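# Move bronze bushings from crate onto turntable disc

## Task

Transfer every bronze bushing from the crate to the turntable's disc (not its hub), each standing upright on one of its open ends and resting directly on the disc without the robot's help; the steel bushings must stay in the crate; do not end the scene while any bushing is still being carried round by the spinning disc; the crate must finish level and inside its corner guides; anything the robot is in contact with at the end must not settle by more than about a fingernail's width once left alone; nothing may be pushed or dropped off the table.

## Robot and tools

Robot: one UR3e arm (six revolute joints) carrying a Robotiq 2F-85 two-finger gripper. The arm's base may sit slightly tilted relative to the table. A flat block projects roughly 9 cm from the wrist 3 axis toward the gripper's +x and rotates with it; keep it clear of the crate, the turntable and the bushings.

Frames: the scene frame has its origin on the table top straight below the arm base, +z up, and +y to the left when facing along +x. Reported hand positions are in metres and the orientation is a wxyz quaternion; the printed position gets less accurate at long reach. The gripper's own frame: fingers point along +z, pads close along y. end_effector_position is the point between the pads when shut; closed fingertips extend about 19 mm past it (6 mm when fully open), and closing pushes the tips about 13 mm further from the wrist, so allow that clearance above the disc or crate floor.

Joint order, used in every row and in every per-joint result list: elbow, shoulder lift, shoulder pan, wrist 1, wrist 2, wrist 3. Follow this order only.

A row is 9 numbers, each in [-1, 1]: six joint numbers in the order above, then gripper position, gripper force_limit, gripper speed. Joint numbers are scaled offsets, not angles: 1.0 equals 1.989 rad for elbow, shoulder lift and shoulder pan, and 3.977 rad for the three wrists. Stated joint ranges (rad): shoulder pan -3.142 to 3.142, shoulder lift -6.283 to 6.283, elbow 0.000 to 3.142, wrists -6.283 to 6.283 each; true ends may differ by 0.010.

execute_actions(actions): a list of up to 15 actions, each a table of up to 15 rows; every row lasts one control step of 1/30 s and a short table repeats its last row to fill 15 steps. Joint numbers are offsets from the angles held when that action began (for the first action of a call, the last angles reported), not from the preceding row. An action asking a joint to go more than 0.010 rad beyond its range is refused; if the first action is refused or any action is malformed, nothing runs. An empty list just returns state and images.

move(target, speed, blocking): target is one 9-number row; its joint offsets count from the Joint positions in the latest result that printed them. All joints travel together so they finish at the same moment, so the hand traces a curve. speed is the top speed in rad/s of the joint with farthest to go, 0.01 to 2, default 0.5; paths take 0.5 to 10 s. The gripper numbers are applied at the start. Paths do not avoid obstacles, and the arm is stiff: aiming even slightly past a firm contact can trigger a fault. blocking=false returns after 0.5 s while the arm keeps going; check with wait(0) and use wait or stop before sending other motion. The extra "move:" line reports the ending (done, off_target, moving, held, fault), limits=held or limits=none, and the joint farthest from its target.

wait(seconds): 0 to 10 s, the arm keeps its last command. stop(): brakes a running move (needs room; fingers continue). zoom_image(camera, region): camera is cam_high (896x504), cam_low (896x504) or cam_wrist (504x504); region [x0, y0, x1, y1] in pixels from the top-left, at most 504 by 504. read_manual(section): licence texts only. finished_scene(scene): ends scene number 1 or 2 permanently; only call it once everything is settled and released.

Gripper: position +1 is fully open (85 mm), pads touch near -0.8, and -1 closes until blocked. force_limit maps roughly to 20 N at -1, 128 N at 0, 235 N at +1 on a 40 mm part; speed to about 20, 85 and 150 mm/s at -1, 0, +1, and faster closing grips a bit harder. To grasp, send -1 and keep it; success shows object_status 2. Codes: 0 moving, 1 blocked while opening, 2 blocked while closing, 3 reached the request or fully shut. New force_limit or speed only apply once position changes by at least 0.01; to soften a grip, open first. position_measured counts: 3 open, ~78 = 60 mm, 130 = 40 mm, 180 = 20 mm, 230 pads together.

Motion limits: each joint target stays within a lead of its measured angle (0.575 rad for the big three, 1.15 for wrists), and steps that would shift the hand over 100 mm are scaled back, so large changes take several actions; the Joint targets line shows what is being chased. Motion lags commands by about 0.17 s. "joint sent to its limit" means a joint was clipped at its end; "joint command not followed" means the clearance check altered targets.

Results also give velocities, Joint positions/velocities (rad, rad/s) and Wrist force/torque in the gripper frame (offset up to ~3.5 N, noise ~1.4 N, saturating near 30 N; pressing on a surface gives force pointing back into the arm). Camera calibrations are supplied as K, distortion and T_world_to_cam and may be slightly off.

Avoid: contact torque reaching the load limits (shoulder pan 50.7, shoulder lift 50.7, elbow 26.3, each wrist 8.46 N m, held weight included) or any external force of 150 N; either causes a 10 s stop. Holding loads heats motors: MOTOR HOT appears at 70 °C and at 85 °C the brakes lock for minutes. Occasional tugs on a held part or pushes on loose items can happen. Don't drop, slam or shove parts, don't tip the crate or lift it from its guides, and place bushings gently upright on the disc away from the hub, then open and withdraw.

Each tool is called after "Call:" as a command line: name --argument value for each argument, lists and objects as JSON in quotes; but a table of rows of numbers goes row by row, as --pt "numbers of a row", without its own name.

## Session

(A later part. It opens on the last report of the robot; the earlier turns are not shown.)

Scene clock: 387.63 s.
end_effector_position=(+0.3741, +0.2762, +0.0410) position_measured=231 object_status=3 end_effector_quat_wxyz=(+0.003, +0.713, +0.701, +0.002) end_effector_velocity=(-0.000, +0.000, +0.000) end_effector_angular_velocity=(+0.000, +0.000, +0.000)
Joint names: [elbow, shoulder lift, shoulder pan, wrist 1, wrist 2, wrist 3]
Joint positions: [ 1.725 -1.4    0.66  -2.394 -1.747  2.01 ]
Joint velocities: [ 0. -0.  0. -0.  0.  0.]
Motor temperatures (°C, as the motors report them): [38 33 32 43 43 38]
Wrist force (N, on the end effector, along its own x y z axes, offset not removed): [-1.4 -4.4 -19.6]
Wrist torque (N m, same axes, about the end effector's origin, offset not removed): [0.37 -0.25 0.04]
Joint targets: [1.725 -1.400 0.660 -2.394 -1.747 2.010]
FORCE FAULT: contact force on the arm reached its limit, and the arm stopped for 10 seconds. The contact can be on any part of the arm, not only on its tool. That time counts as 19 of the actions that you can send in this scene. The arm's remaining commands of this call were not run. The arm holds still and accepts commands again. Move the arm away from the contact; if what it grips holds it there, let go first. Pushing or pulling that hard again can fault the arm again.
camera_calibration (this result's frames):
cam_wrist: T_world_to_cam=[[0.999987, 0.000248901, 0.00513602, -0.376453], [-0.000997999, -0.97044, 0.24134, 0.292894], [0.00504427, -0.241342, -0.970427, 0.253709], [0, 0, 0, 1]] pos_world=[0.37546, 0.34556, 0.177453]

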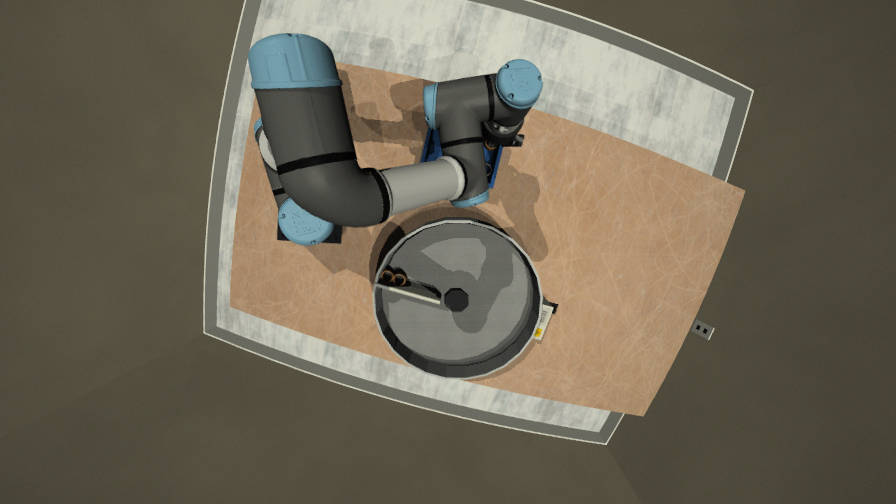

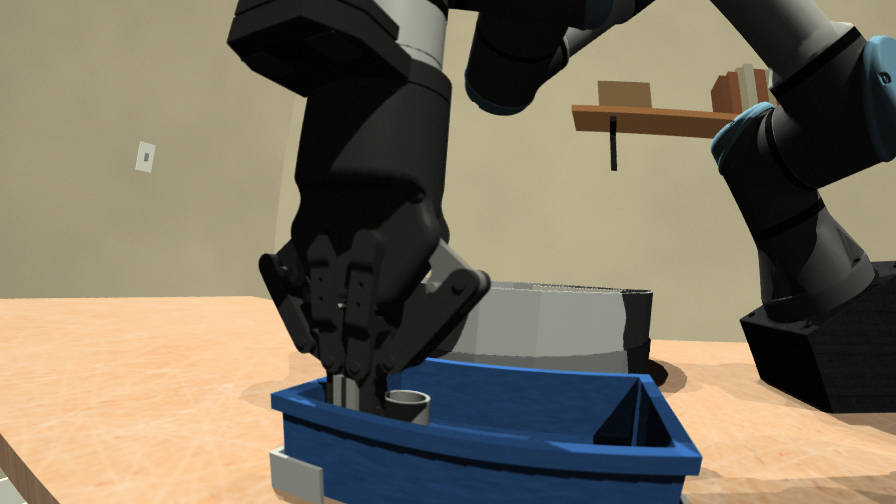

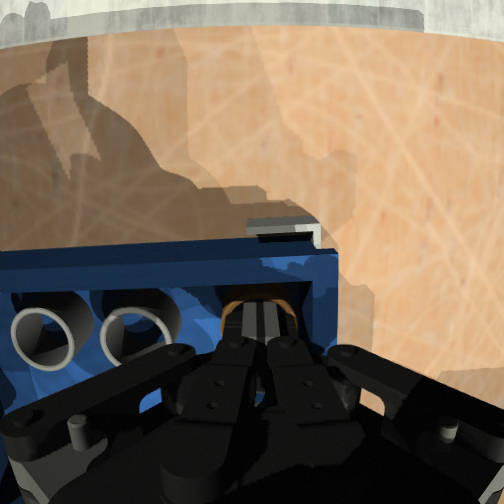

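Call:
execute_actions --actions '[[[-0.0006,-0.0013,0.0003,0.001,0,0,-1,-0.3,0]],[[0.015,-0.008,0.004,-0.004,0.001,0.002,-1,-0.3,0]],[[0.015,-0.008,0.004,-0.004,0.001,0.002,-1,-0.3,0]],[[0,0,0,0,0,0,-1,-0.3,0]]]'

Scene clock: 394.07 s.
end_effector_position=(+0.3610, +0.2797, +0.0449) position_measured=231 object_status=3 end_effector_quat_wxyz=(-0.003, +0.714, +0.700, +0.008) end_effector_velocity=(+0.000, +0.000, +0.000) end_effector_angular_velocity=(+0.001, -0.001, +0.000)
Joint names: [elbow, shoulder lift, shoulder pan, wrist 1, wrist 2, wrist 3]
Joint positions: [ 1.783 -1.435  0.676 -2.422 -1.739  2.025]
Joint velocities: [-0.001 -0.     0.001 -0.    -0.    -0.   ]
Motor temperatures (°C, as the motors report them): [38 33 32 43 43 38]
Wrist force (N, on the end effector, along its own x y z axes, offset not removed): [0.3 1.4 0.3]
Wrist torque (N m, same axes, about the end effector's origin, offset not removed): [0.15 -0.12 0.01]
Joint targets: [1.783 -1.434 0.676 -2.422 -1.739 2.025]
camera_calibration (this result's frames):
cam_wrist: T_world_to_cam=[[0.999987, -0.00205654, 0.00463942, -0.362702], [-0.00304685, -0.974401, 0.224796, 0.297895], [0.00405836, -0.224807, -0.974395, 0.254253], [0, 0, 0, 1]] pos_world=[0.362574, 0.346681, 0.18246]

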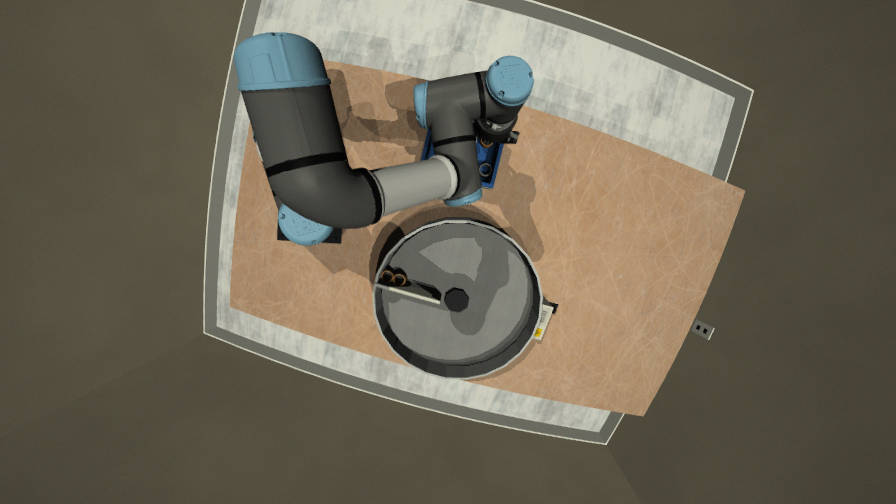

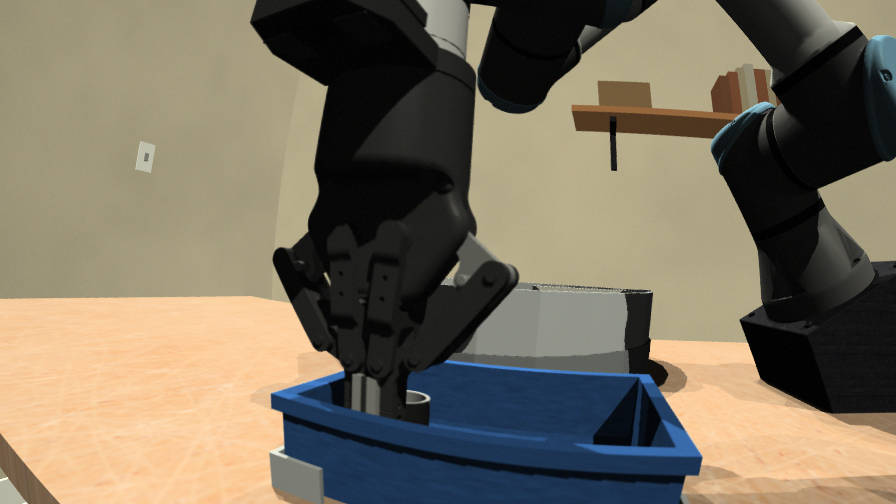

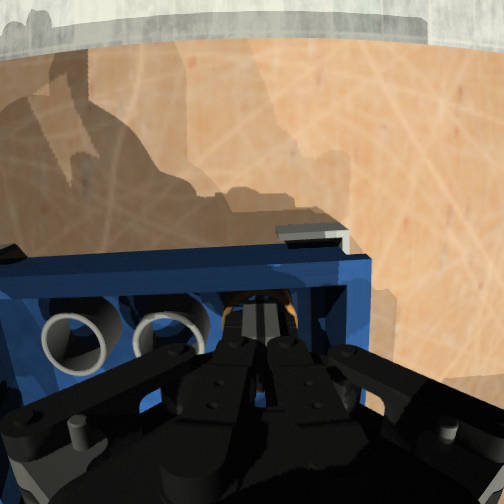

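Call:
execute_actions --actions '[[[-0.009,0.005,-0.0025,0.0025,0,-0.001,-1,-0.3,0]],[[-0.009,-0.02,0.0043,0.014,0,0,-1,-0.3,0]],[[-0.009,-0.02,0.0043,0.014,0,0,-1,-0.3,0]],[[0,0,0,0,0,0,-0.02,-0.3,0]],[[0,0,0,0,0,0,-0.02,-0.3,0]]]'

Scene clock: 403.27 s.
end_effector_position=(+0.3645, +0.2812, +0.0738) position_measured=131 object_status=3 end_effector_quat_wxyz=(-0.005, +0.709, +0.705, +0.010) end_effector_velocity=(+0.000, +0.001, +0.001) end_effector_angular_velocity=(+0.001, -0.001, +0.001)
Joint names: [elbow, shoulder lift, shoulder pan, wrist 1, wrist 2, wrist 3]
Joint positions: [ 1.73  -1.503  0.688 -2.302 -1.739  2.021]
Joint velocities: [-0.001 -0.     0.001 -0.     0.    -0.   ]
Motor temperatures (°C, as the motors report them): [38 33 32 43 43 38]
Wrist force (N, on the end effector, along its own x y z axes, offset not removed): [0.6 1.0 -0.1]
Wrist torque (N m, same axes, about the end effector's origin, offset not removed): [0.12 -0.11 0.02]
Joint targets: [1.730 -1.503 0.688 -2.302 -1.739 2.022]
camera_calibration (this result's frames):
cam_wrist: T_world_to_cam=[[0.999912, 0.0119111, 0.00585572, -0.370379], [0.0103463, -0.975839, 0.218246, 0.288918], [0.00831379, -0.218166, -0.975876, 0.279514], [0, 0, 0, 1]] pos_world=[0.365034, 0.347329, 0.211885]

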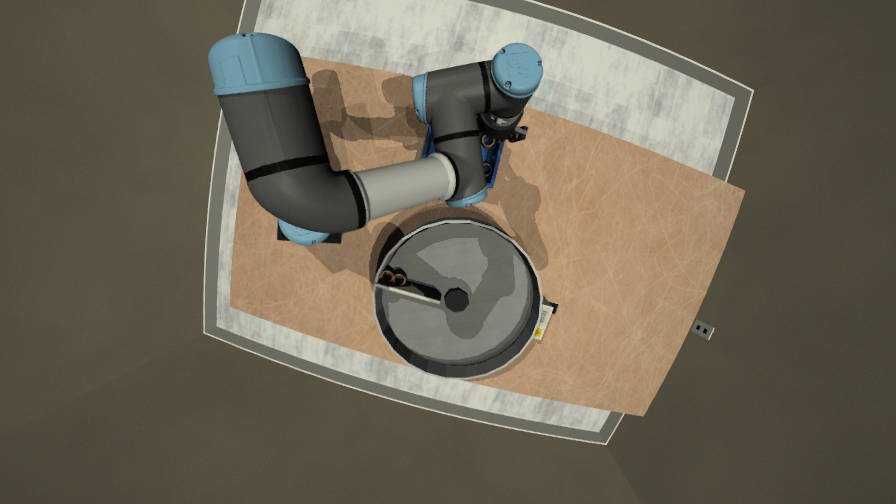

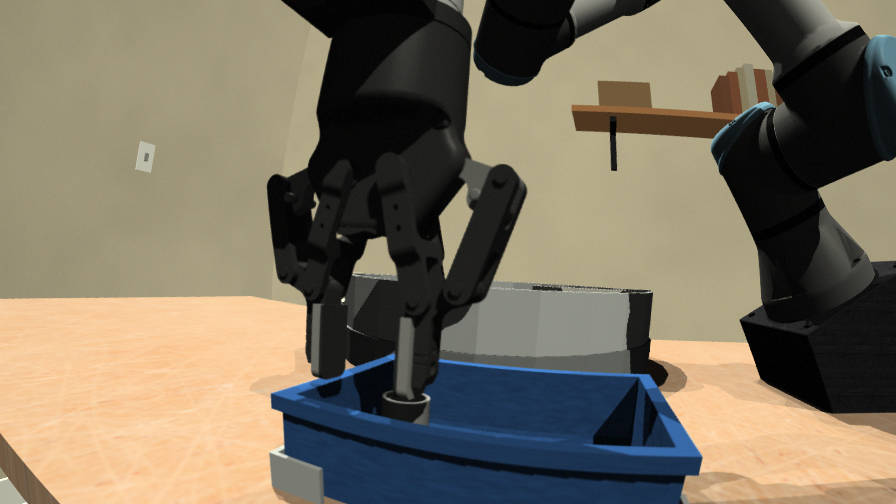

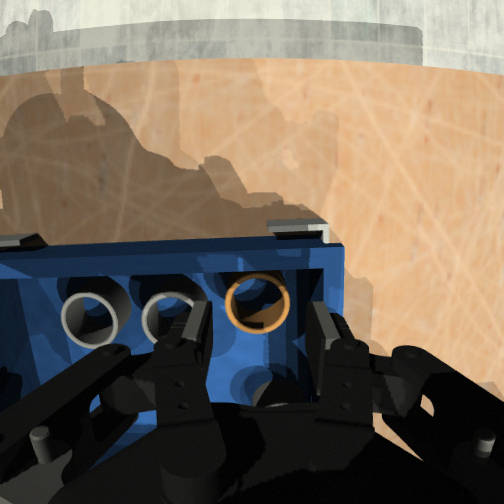

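Call:
execute_actions --actions '[[[0.006,0.0132,-0.0029,-0.0095,0,0,-0.02,-0.3,0]],[[0.006,0.0132,-0.0029,-0.0095,0,0,-0.02,-0.3,0]],[[0.006,0.0132,-0.0029,-0.0095,0,0,-0.02,-0.3,0]],[[0,0,0,0,0,0,-0.02,-0.3,0]]]'

Scene clock: 416.47 s.
end_effector_position=(+0.3690, +0.2814, +0.0583) position_measured=131 object_status=3 end_effector_quat_wxyz=(-0.000, +0.713, +0.701, +0.015) end_effector_velocity=(-0.000, +0.000, +0.000) end_effector_angular_velocity=(+0.001, -0.000, +0.001)
Joint names: [elbow, shoulder lift, shoulder pan, wrist 1, wrist 2, wrist 3]
Joint positions: [ 1.748 -1.459  0.678 -2.378 -1.74   2.022]
Joint velocities: [-0.001 -0.     0.001  0.     0.     0.   ]
Motor temperatures (°C, as the motors report them): [38 33 32 43 43 38]
Wrist force (N, on the end effector, along its own x y z axes, offset not removed): [-5.4 -7.3 -30.0]
Wrist torque (N m, same axes, about the end effector's origin, offset not removed): [-1.45 -0.28 0.00]
Joint targets: [1.751 -1.456 0.678 -2.375 -1.740 2.022]
TORQUE FAULT: the external load on the wrist 1 reached its load limit, and the arm stopped for 10 seconds. That time counts as 20 of the actions that you can send in this scene. The arm's remaining commands of this call were not run. The arm holds where it stopped, with its grip as last carried out, and accepts commands again: back off and push less far. The arm stops again, at the same cost, whenever a joint's load reaches its limit.
camera_calibration (this result's frames):
cam_wrist: T_world_to_cam=[[0.999829, 0.000868969, 0.0184654, -0.372348], [-0.00318665, -0.975839, 0.218466, 0.297455], [0.0182092, -0.218488, -0.97567, 0.260825], [0, 0, 0, 1]] pos_world=[0.368483, 0.347579, 0.19637]

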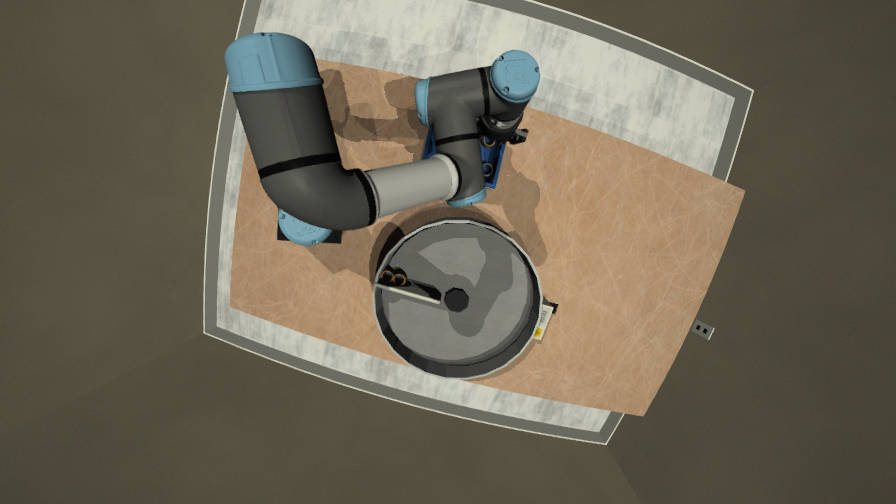

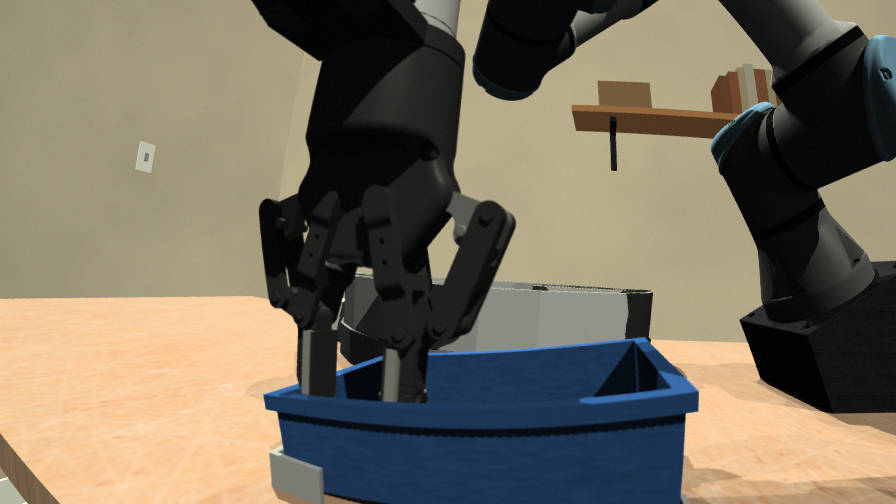

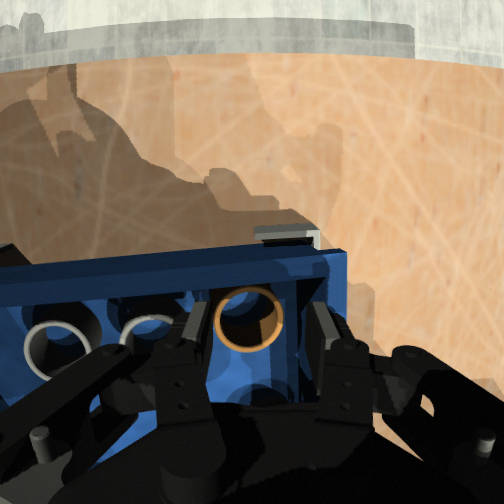

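Call:
execute_actions --actions '[[[-0.009,-0.022,0.005,0.038,0,0,-0.02,-0.3,0]],[[0.006,-0.003,0.0015,-0.003,0,0.001,-0.02,-0.3,0]],[[0,0,0,0,0,0,-0.02,-0.3,0]]]'

Scene clock: 421.53 s.
end_effector_position=(+0.3455, +0.2744, +0.0679) position_measured=131 object_status=3 end_effector_quat_wxyz=(-0.016, +0.705, +0.708, -0.022) end_effector_velocity=(-0.000, +0.000, -0.000) end_effector_angular_velocity=(-0.000, +0.001, +0.000)
Joint names: [elbow, shoulder lift, shoulder pan, wrist 1, wrist 2, wrist 3]
Joint positions: [ 1.742 -1.508  0.691 -2.241 -1.74   2.025]
Joint velocities: [ 0.001  0.     0.    -0.     0.     0.   ]
Motor temperatures (°C, as the motors report them): [38 33 32 43 43 38]
Wrist force (N, on the end effector, along its own x y z axes, offset not removed): [1.0 1.5 -0.5]
Wrist torque (N m, same axes, about the end effector's origin, offset not removed): [0.20 -0.18 0.02]
Joint targets: [1.742 -1.507 0.691 -2.241 -1.740 2.025]
camera_calibration (this result's frames):
cam_wrist: T_world_to_cam=[[0.998192, 0.0224352, -0.0557642, -0.349373], [0.0354692, -0.968844, 0.245119, 0.271274], [-0.0485275, -0.246654, -0.967888, 0.299328], [0, 0, 0, 1]] pos_world=[0.353645, 0.344491, 0.203739]

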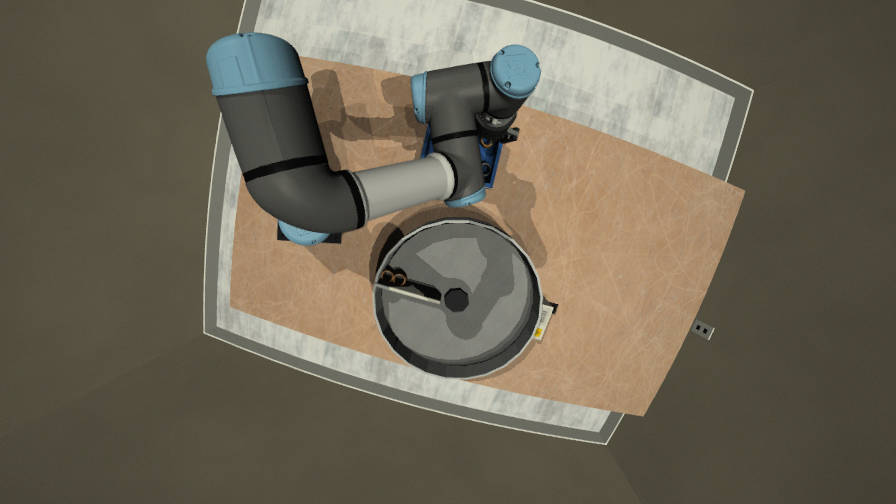

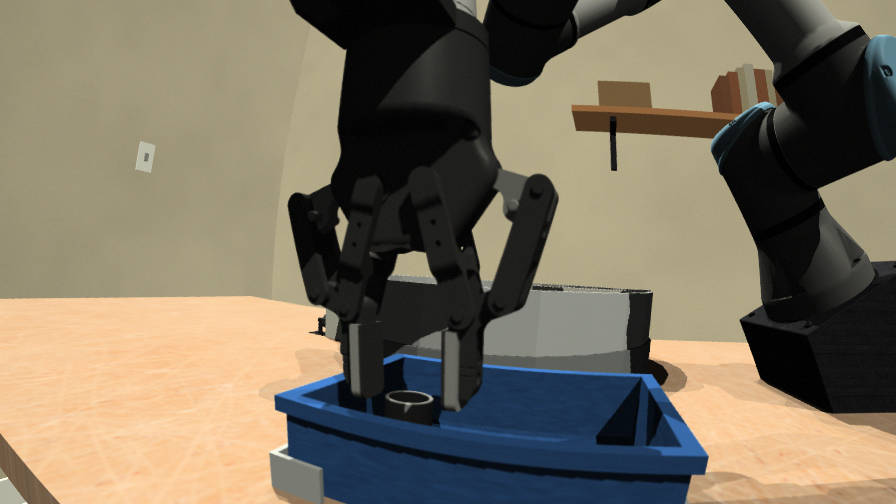

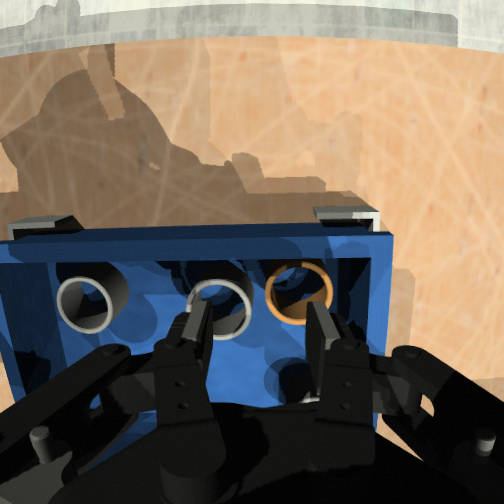

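Call:
move --target '[-0.0035,-0.0035,0.002,-0.0106,-0.001,0,-0.02,-0.3,0]' --speed 0.2

Call:
execute_actions --actions '[[[0.009,0.02,-0.0043,-0.0145,0,0,-0.02,-0.3,0]],[[0,0,0,0,0,0,-0.02,-0.3,0]]]'

Scene clock: 427.70 s.
end_effector_position=(+0.3591, +0.2800, +0.0758) position_measured=131 object_status=3 end_effector_quat_wxyz=(-0.006, +0.708, +0.706, +0.004) end_effector_velocity=(+0.001, +0.000, +0.000) end_effector_angular_velocity=(+0.001, -0.002, -0.001)
Joint names: [elbow, shoulder lift, shoulder pan, wrist 1, wrist 2, wrist 3]
Joint positions: [ 1.735 -1.514  0.695 -2.283 -1.744  2.025]
Joint velocities: [ 0.    -0.    -0.    -0.002 -0.    -0.   ]
Motor temperatures (°C, as the motors report them): [38 33 32 43 43 38]
Wrist force (N, on the end effector, along its own x y z axes, offset not removed): [0.4 2.2 0.7]
Wrist torque (N m, same axes, about the end effector's origin, offset not removed): [0.31 -0.06 0.03]
Joint targets: [1.735 -1.514 0.695 -2.283 -1.744 2.025]
move: done; limits=none; farthest joint: the shoulder lift, 0.001 radians from its target (0.007 radians at the start)
camera_calibration (this result's frames):
cam_wrist: T_world_to_cam=[[0.999857, 0.0162977, -0.00451356, -0.365324], [0.0168952, -0.974271, 0.224745, 0.284047], [-0.000734591, -0.224789, -0.974407, 0.286167], [0, 0, 0, 1]] pos_world=[0.360683, 0.34702, 0.213356]

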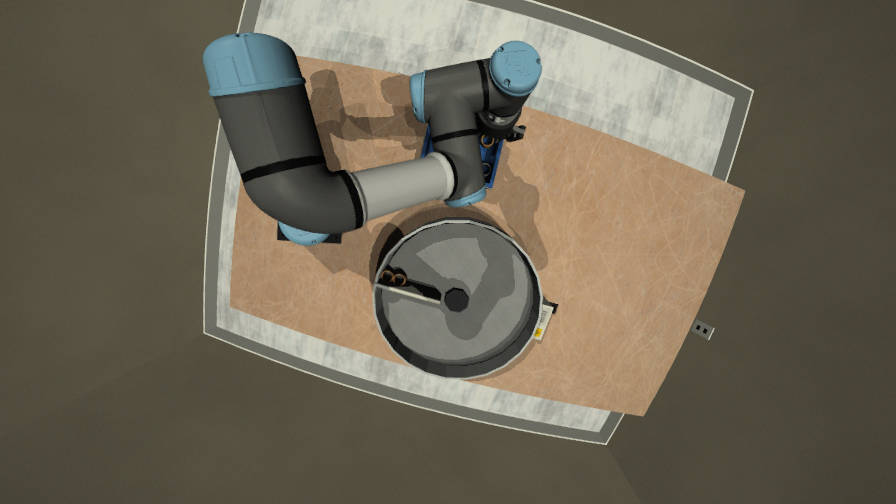

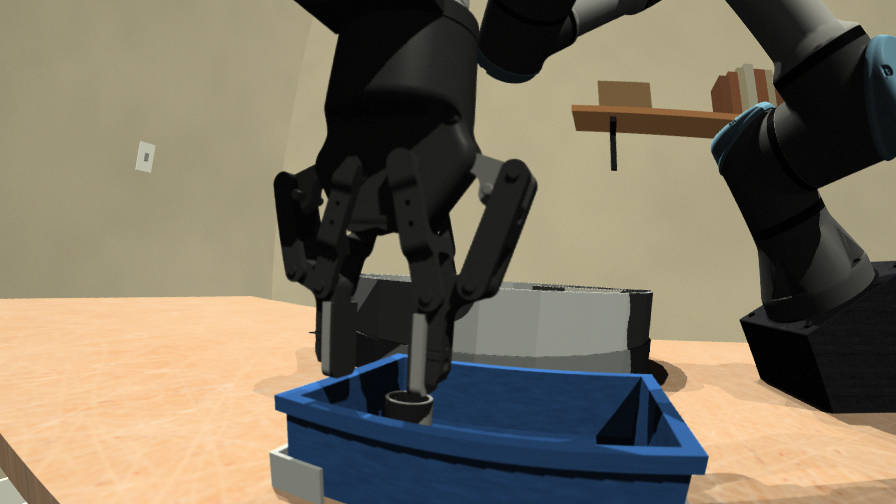

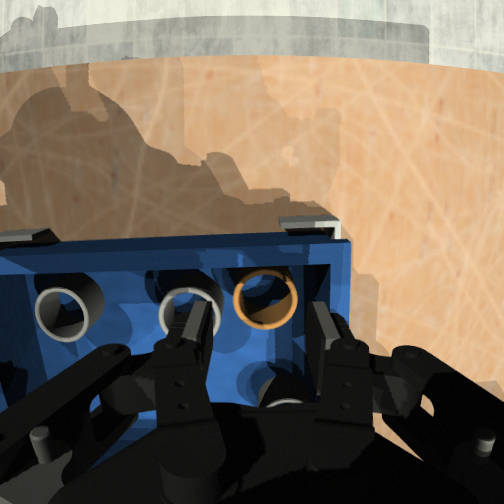

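Scene clock: 428.70 s.
end_effector_position=(+0.3600, +0.2795, +0.0609) position_measured=131 object_status=3 end_effector_quat_wxyz=(-0.004, +0.710, +0.704, +0.003) end_effector_velocity=(-0.000, +0.000, +0.000) end_effector_angular_velocity=(+0.000, -0.000, +0.000)
Joint names: [elbow, shoulder lift, shoulder pan, wrist 1, wrist 2, wrist 3]
Joint positions: [ 1.753 -1.475  0.687 -2.34  -1.744  2.025]
Joint velocities: [-0.001 -0.     0.001  0.001 -0.     0.   ]
Motor temperatures (°C, as the motors report them): [38 33 32 43 43 38]
Wrist force (N, on the end effector, along its own x y z axes, offset not removed): [0.7 1.3 -6.1]
Wrist torque (N m, same axes, about the end effector's origin, offset not removed): [0.20 -0.22 -0.01]
Joint targets: [1.753 -1.475 0.687 -2.340 -1.744 2.025]
camera_calibration (this result's frames):
cam_wrist: T_world_to_cam=[[0.999953, 0.00891525, -0.00391008, -0.364311], [0.00957335, -0.973436, 0.22876, 0.289045], [-0.00176676, -0.228787, -0.973475, 0.273038], [0, 0, 0, 1]] pos_world=[0.362009, 0.347083, 0.198249]

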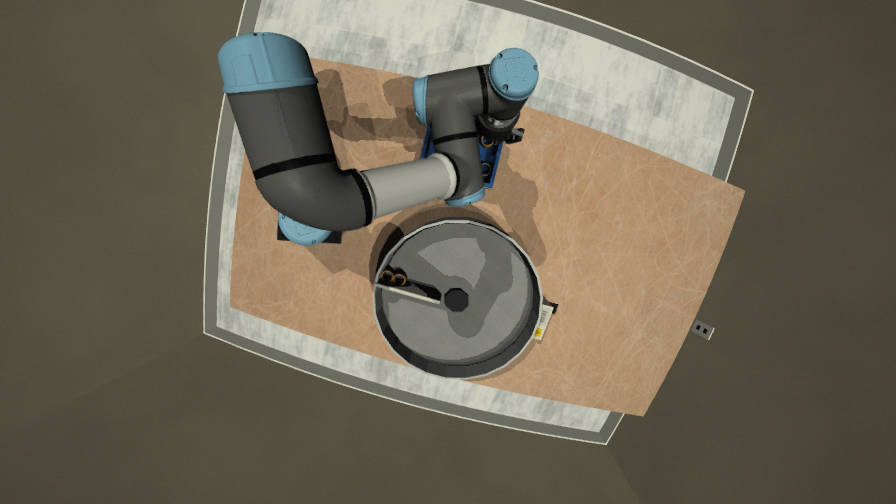

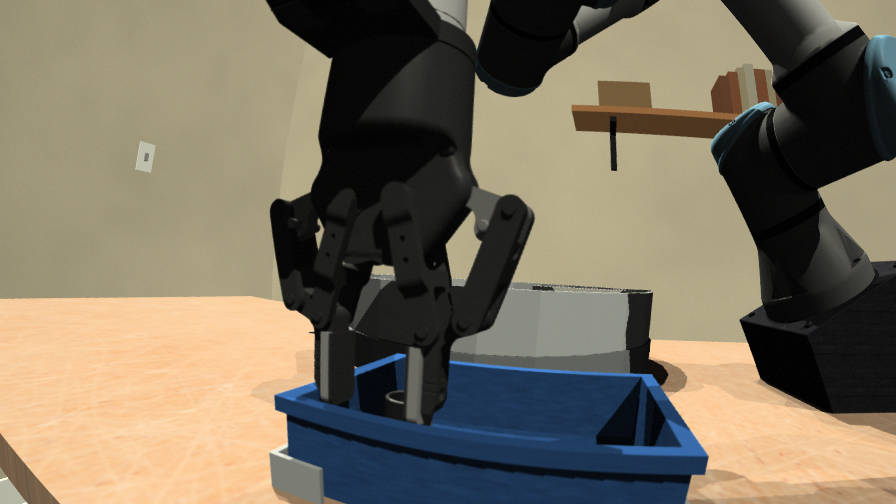

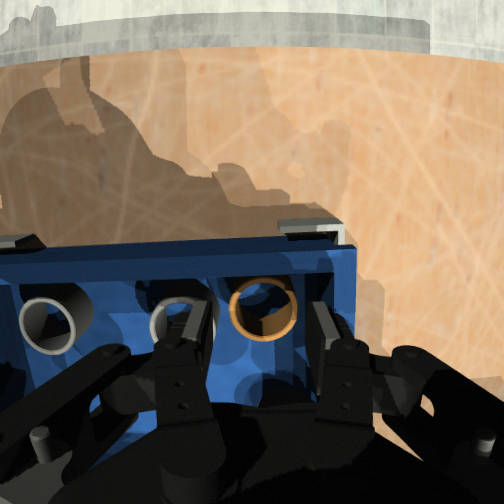

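Call:
execute_actions --actions '[[[-0.009,-0.02,0.0043,0.0145,0,0,-1,-0.3,0]],[[0.071,-0.0085,0.02,-0.029,-0.005,0.0075,-1,-0.3,0]],[[0,0,0,0,0,0,-1,-0.3,0]],[[0.012,0.026,-0.0057,-0.019,0,0,-1,-0.3,0]],[[0,0,0,0,0,0,-1,-0.3,0]]]'

Scene clock: 455.83 s.
end_effector_position=(+0.3309, +0.2813, +0.0477) position_measured=231 object_status=3 end_effector_quat_wxyz=(-0.004, +0.709, +0.705, +0.007) end_effector_velocity=(-0.000, -0.000, -0.000) end_effector_angular_velocity=(-0.001, +0.001, -0.000)
Joint names: [elbow, shoulder lift, shoulder pan, wrist 1, wrist 2, wrist 3]
Joint positions: [ 1.894 -1.483  0.725 -2.474 -1.76   2.055]
Joint velocities: [ 0.001 -0.    -0.001  0.    -0.     0.   ]
Motor temperatures (°C, as the motors report them): [38 33 32 43 43 38]
Wrist force (N, on the end effector, along its own x y z axes, offset not removed): [13.1 -8.0 -30.0]
Wrist torque (N m, same axes, about the end effector's origin, offset not removed): [0.53 0.20 0.00]
Joint targets: [1.897 -1.481 0.723 -2.472 -1.763 2.055]
TORQUE FAULT: the external load on the wrist 1 reached its load limit, and the arm stopped for 10 seconds. That time counts as 19 of the actions that you can send in this scene. The arm's remaining commands of this call were not run. The arm holds where it stopped, with its grip as last carried out, and accepts commands again: back off and push less far. The arm stops again, at the same cost, whenever a joint's load reaches its limit.
camera_calibration (this result's frames):
cam_wrist: T_world_to_cam=[[0.999923, 0.0122358, 0.00188099, -0.33651], [0.0115025, -0.974469, 0.224226, 0.293981], [0.00457654, -0.224187, -0.974535, 0.257216], [0, 0, 0, 1]] pos_world=[0.331925, 0.348257, 0.185381]

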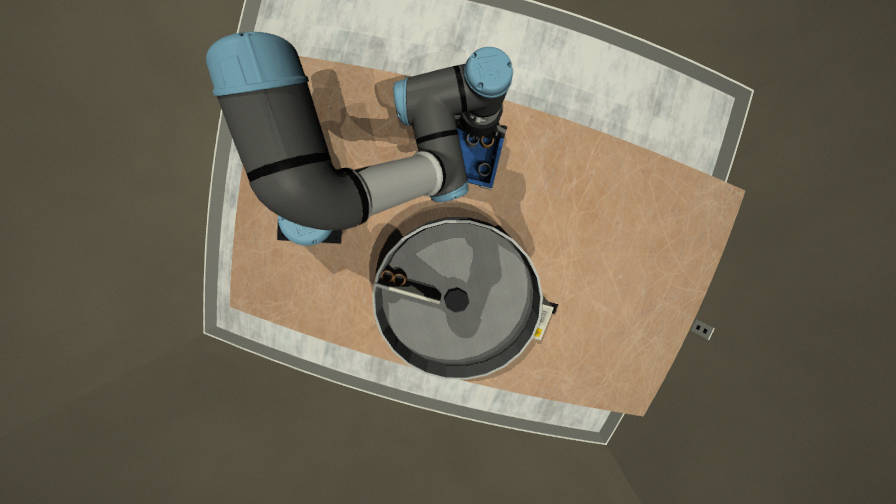

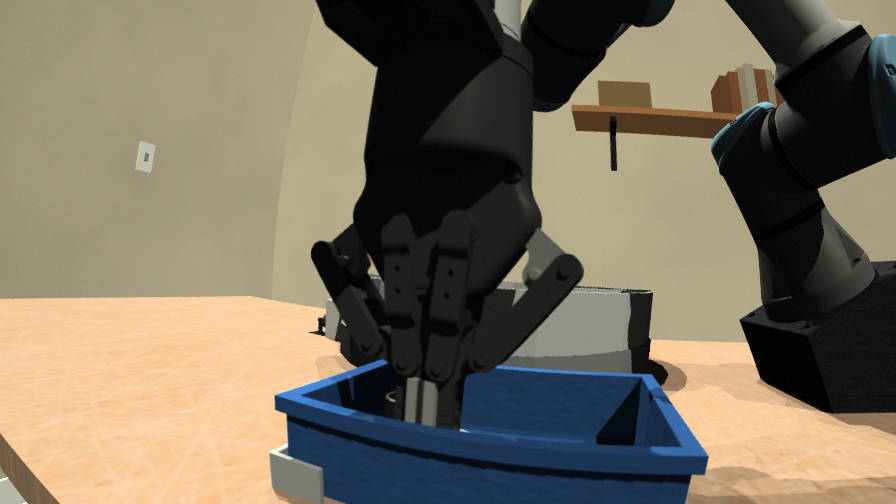

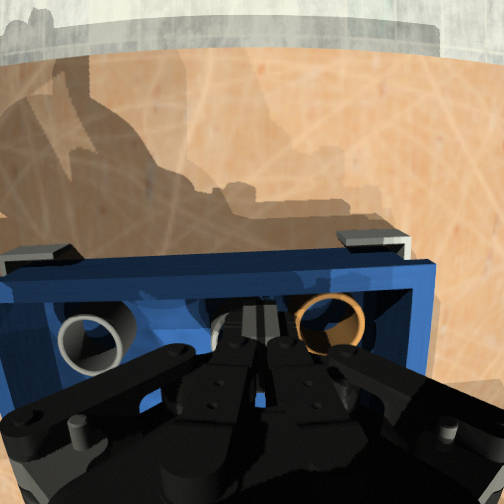

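Call:
execute_actions --actions '[[[-0.003,-0.0066,0.0014,0.0048,0,0,-1,-0.3,0]],[[0.013,-0.006,0.003,-0.0033,0,0.001,-1,-0.3,0]],[[0.0035,0.008,-0.0017,-0.0057,0,0,-1,-0.3,0]],[[0,0,0,0,0,0,-1,-0.3,0]]]'

Scene clock: 461.00 s.
end_effector_position=(+0.3252, +0.2810, +0.0474) position_measured=231 object_status=3 end_effector_quat_wxyz=(-0.005, +0.709, +0.705, +0.008) end_effector_velocity=(-0.000, +0.000, +0.000) end_effector_angular_velocity=(+0.000, +0.000, +0.001)
Joint names: [elbow, shoulder lift, shoulder pan, wrist 1, wrist 2, wrist 3]
Joint positions: [ 1.921 -1.493  0.73  -2.491 -1.76   2.059]
Joint velocities: [-0.     0.     0.001  0.    -0.     0.   ]
Motor temperatures (°C, as the motors report them): [38 33 32 43 43 38]
Wrist force (N, on the end effector, along its own x y z axes, offset not removed): [12.5 -19.4 -30.0]
Wrist torque (N m, same axes, about the end effector's origin, offset not removed): [0.87 0.09 0.03]
Joint targets: [1.920 -1.493 0.730 -2.491 -1.760 2.059]
camera_calibration (this result's frames):
cam_wrist: T_world_to_cam=[[0.999914, 0.0130368, 0.00144906, -0.331024], [0.0123924, -0.9751, 0.221418, 0.29388], [0.00429957, -0.221381, -0.975178, 0.256215], [0, 0, 0, 1]] pos_world=[0.326252, 0.347599, 0.185264]

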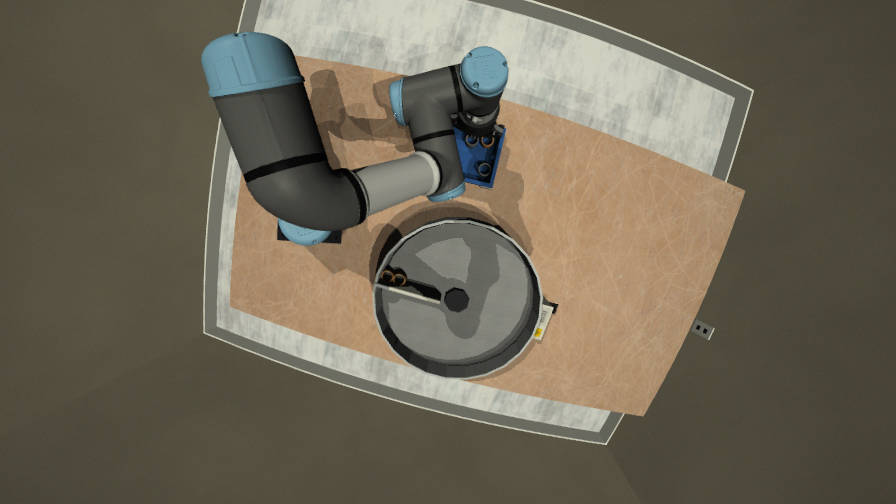

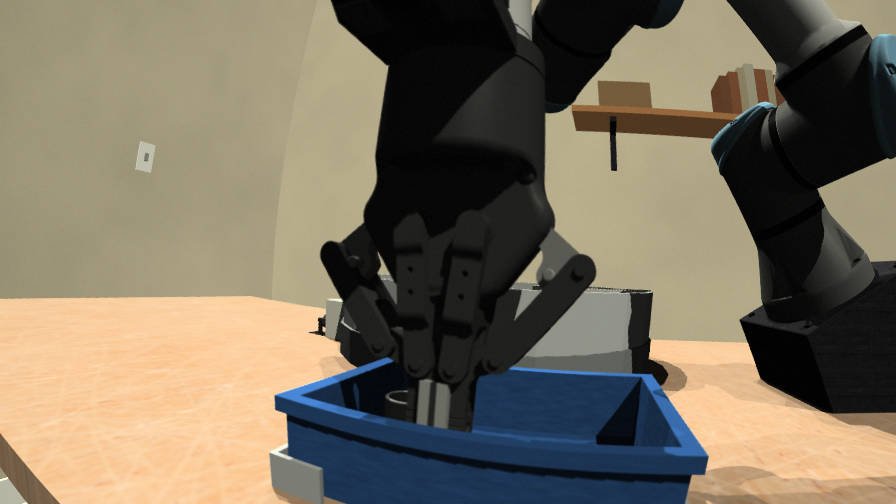

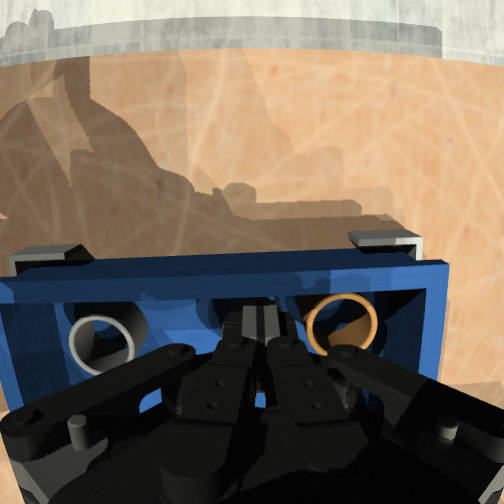

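Call:
execute_actions --actions '[[[0.015,-0.0075,0.004,-0.004,0.001,0.002,-1,-0.3,0]],[[0.015,-0.0065,0.004,-0.005,0.001,0.002,-1,-0.3,0]],[[-0.009,-0.021,0.0043,0.0145,0,0,-1,-0.3,0]],[[-0.006,-0.013,0.003,0.0095,0,0,-1,-0.3,0]],[[0,0,0,0,0,0,-1,-0.3,0]]]'

Scene clock: 466.07 s.
end_effector_position=(+0.3117, +0.2842, +0.0711) position_measured=231 object_status=3 end_effector_quat_wxyz=(-0.014, +0.705, +0.708, +0.015) end_effector_velocity=(+0.000, +0.001, +0.000) end_effector_angular_velocity=(+0.001, -0.001, +0.000)
Joint names: [elbow, shoulder lift, shoulder pan, wrist 1, wrist 2, wrist 3]
Joint positions: [ 1.95  -1.587  0.76  -2.432 -1.752  2.075]
Joint velocities: [-0.001 -0.     0.001  0.     0.     0.   ]
Motor temperatures (°C, as the motors report them): [38 33 32 43 43 38]
Wrist force (N, on the end effector, along its own x y z axes, offset not removed): [0.7 1.5 0.0]
Wrist torque (N m, same axes, about the end effector's origin, offset not removed): [0.21 -0.14 0.01]
Joint targets: [1.950 -1.587 0.760 -2.432 -1.752 2.075]
camera_calibration (this result's frames):
cam_wrist: T_world_to_cam=[[0.999749, 0.0223844, 0.000371544, -0.320098], [0.0218687, -0.980002, 0.197782, 0.292053], [0.00479133, -0.197724, -0.980246, 0.273538], [0, 0, 0, 1]] pos_world=[0.31232, 0.347463, 0.210491]

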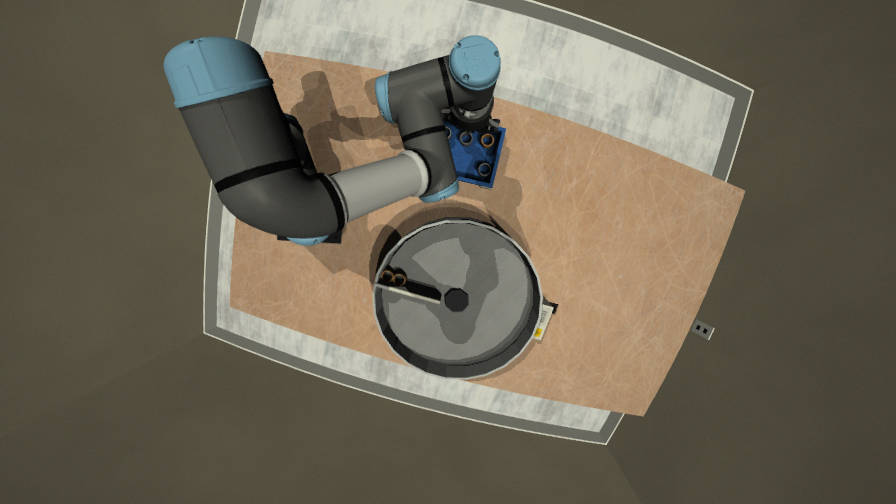

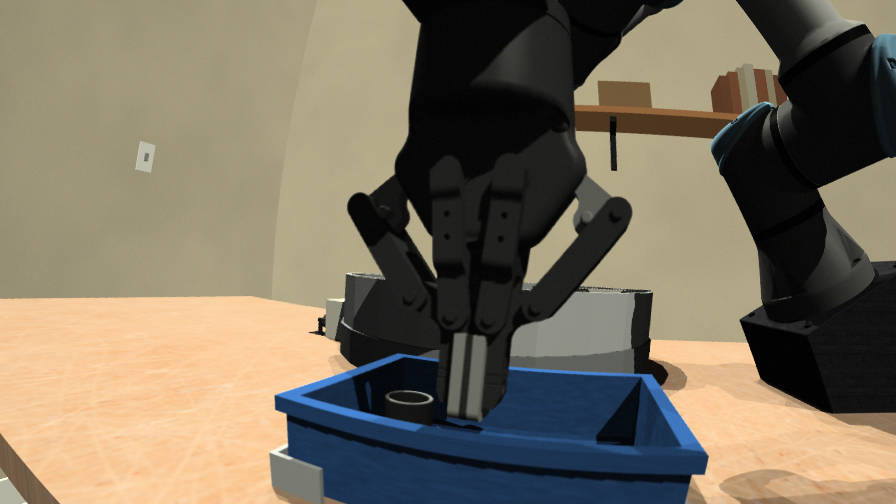

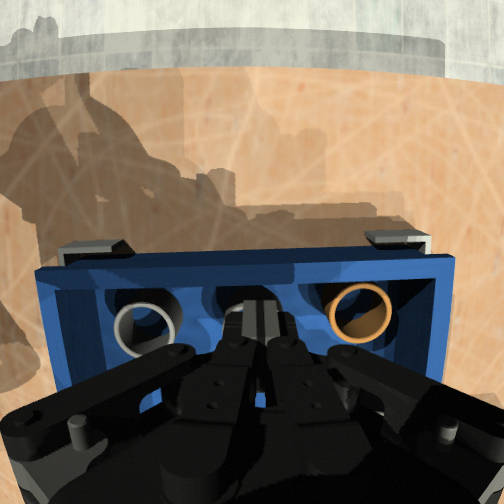

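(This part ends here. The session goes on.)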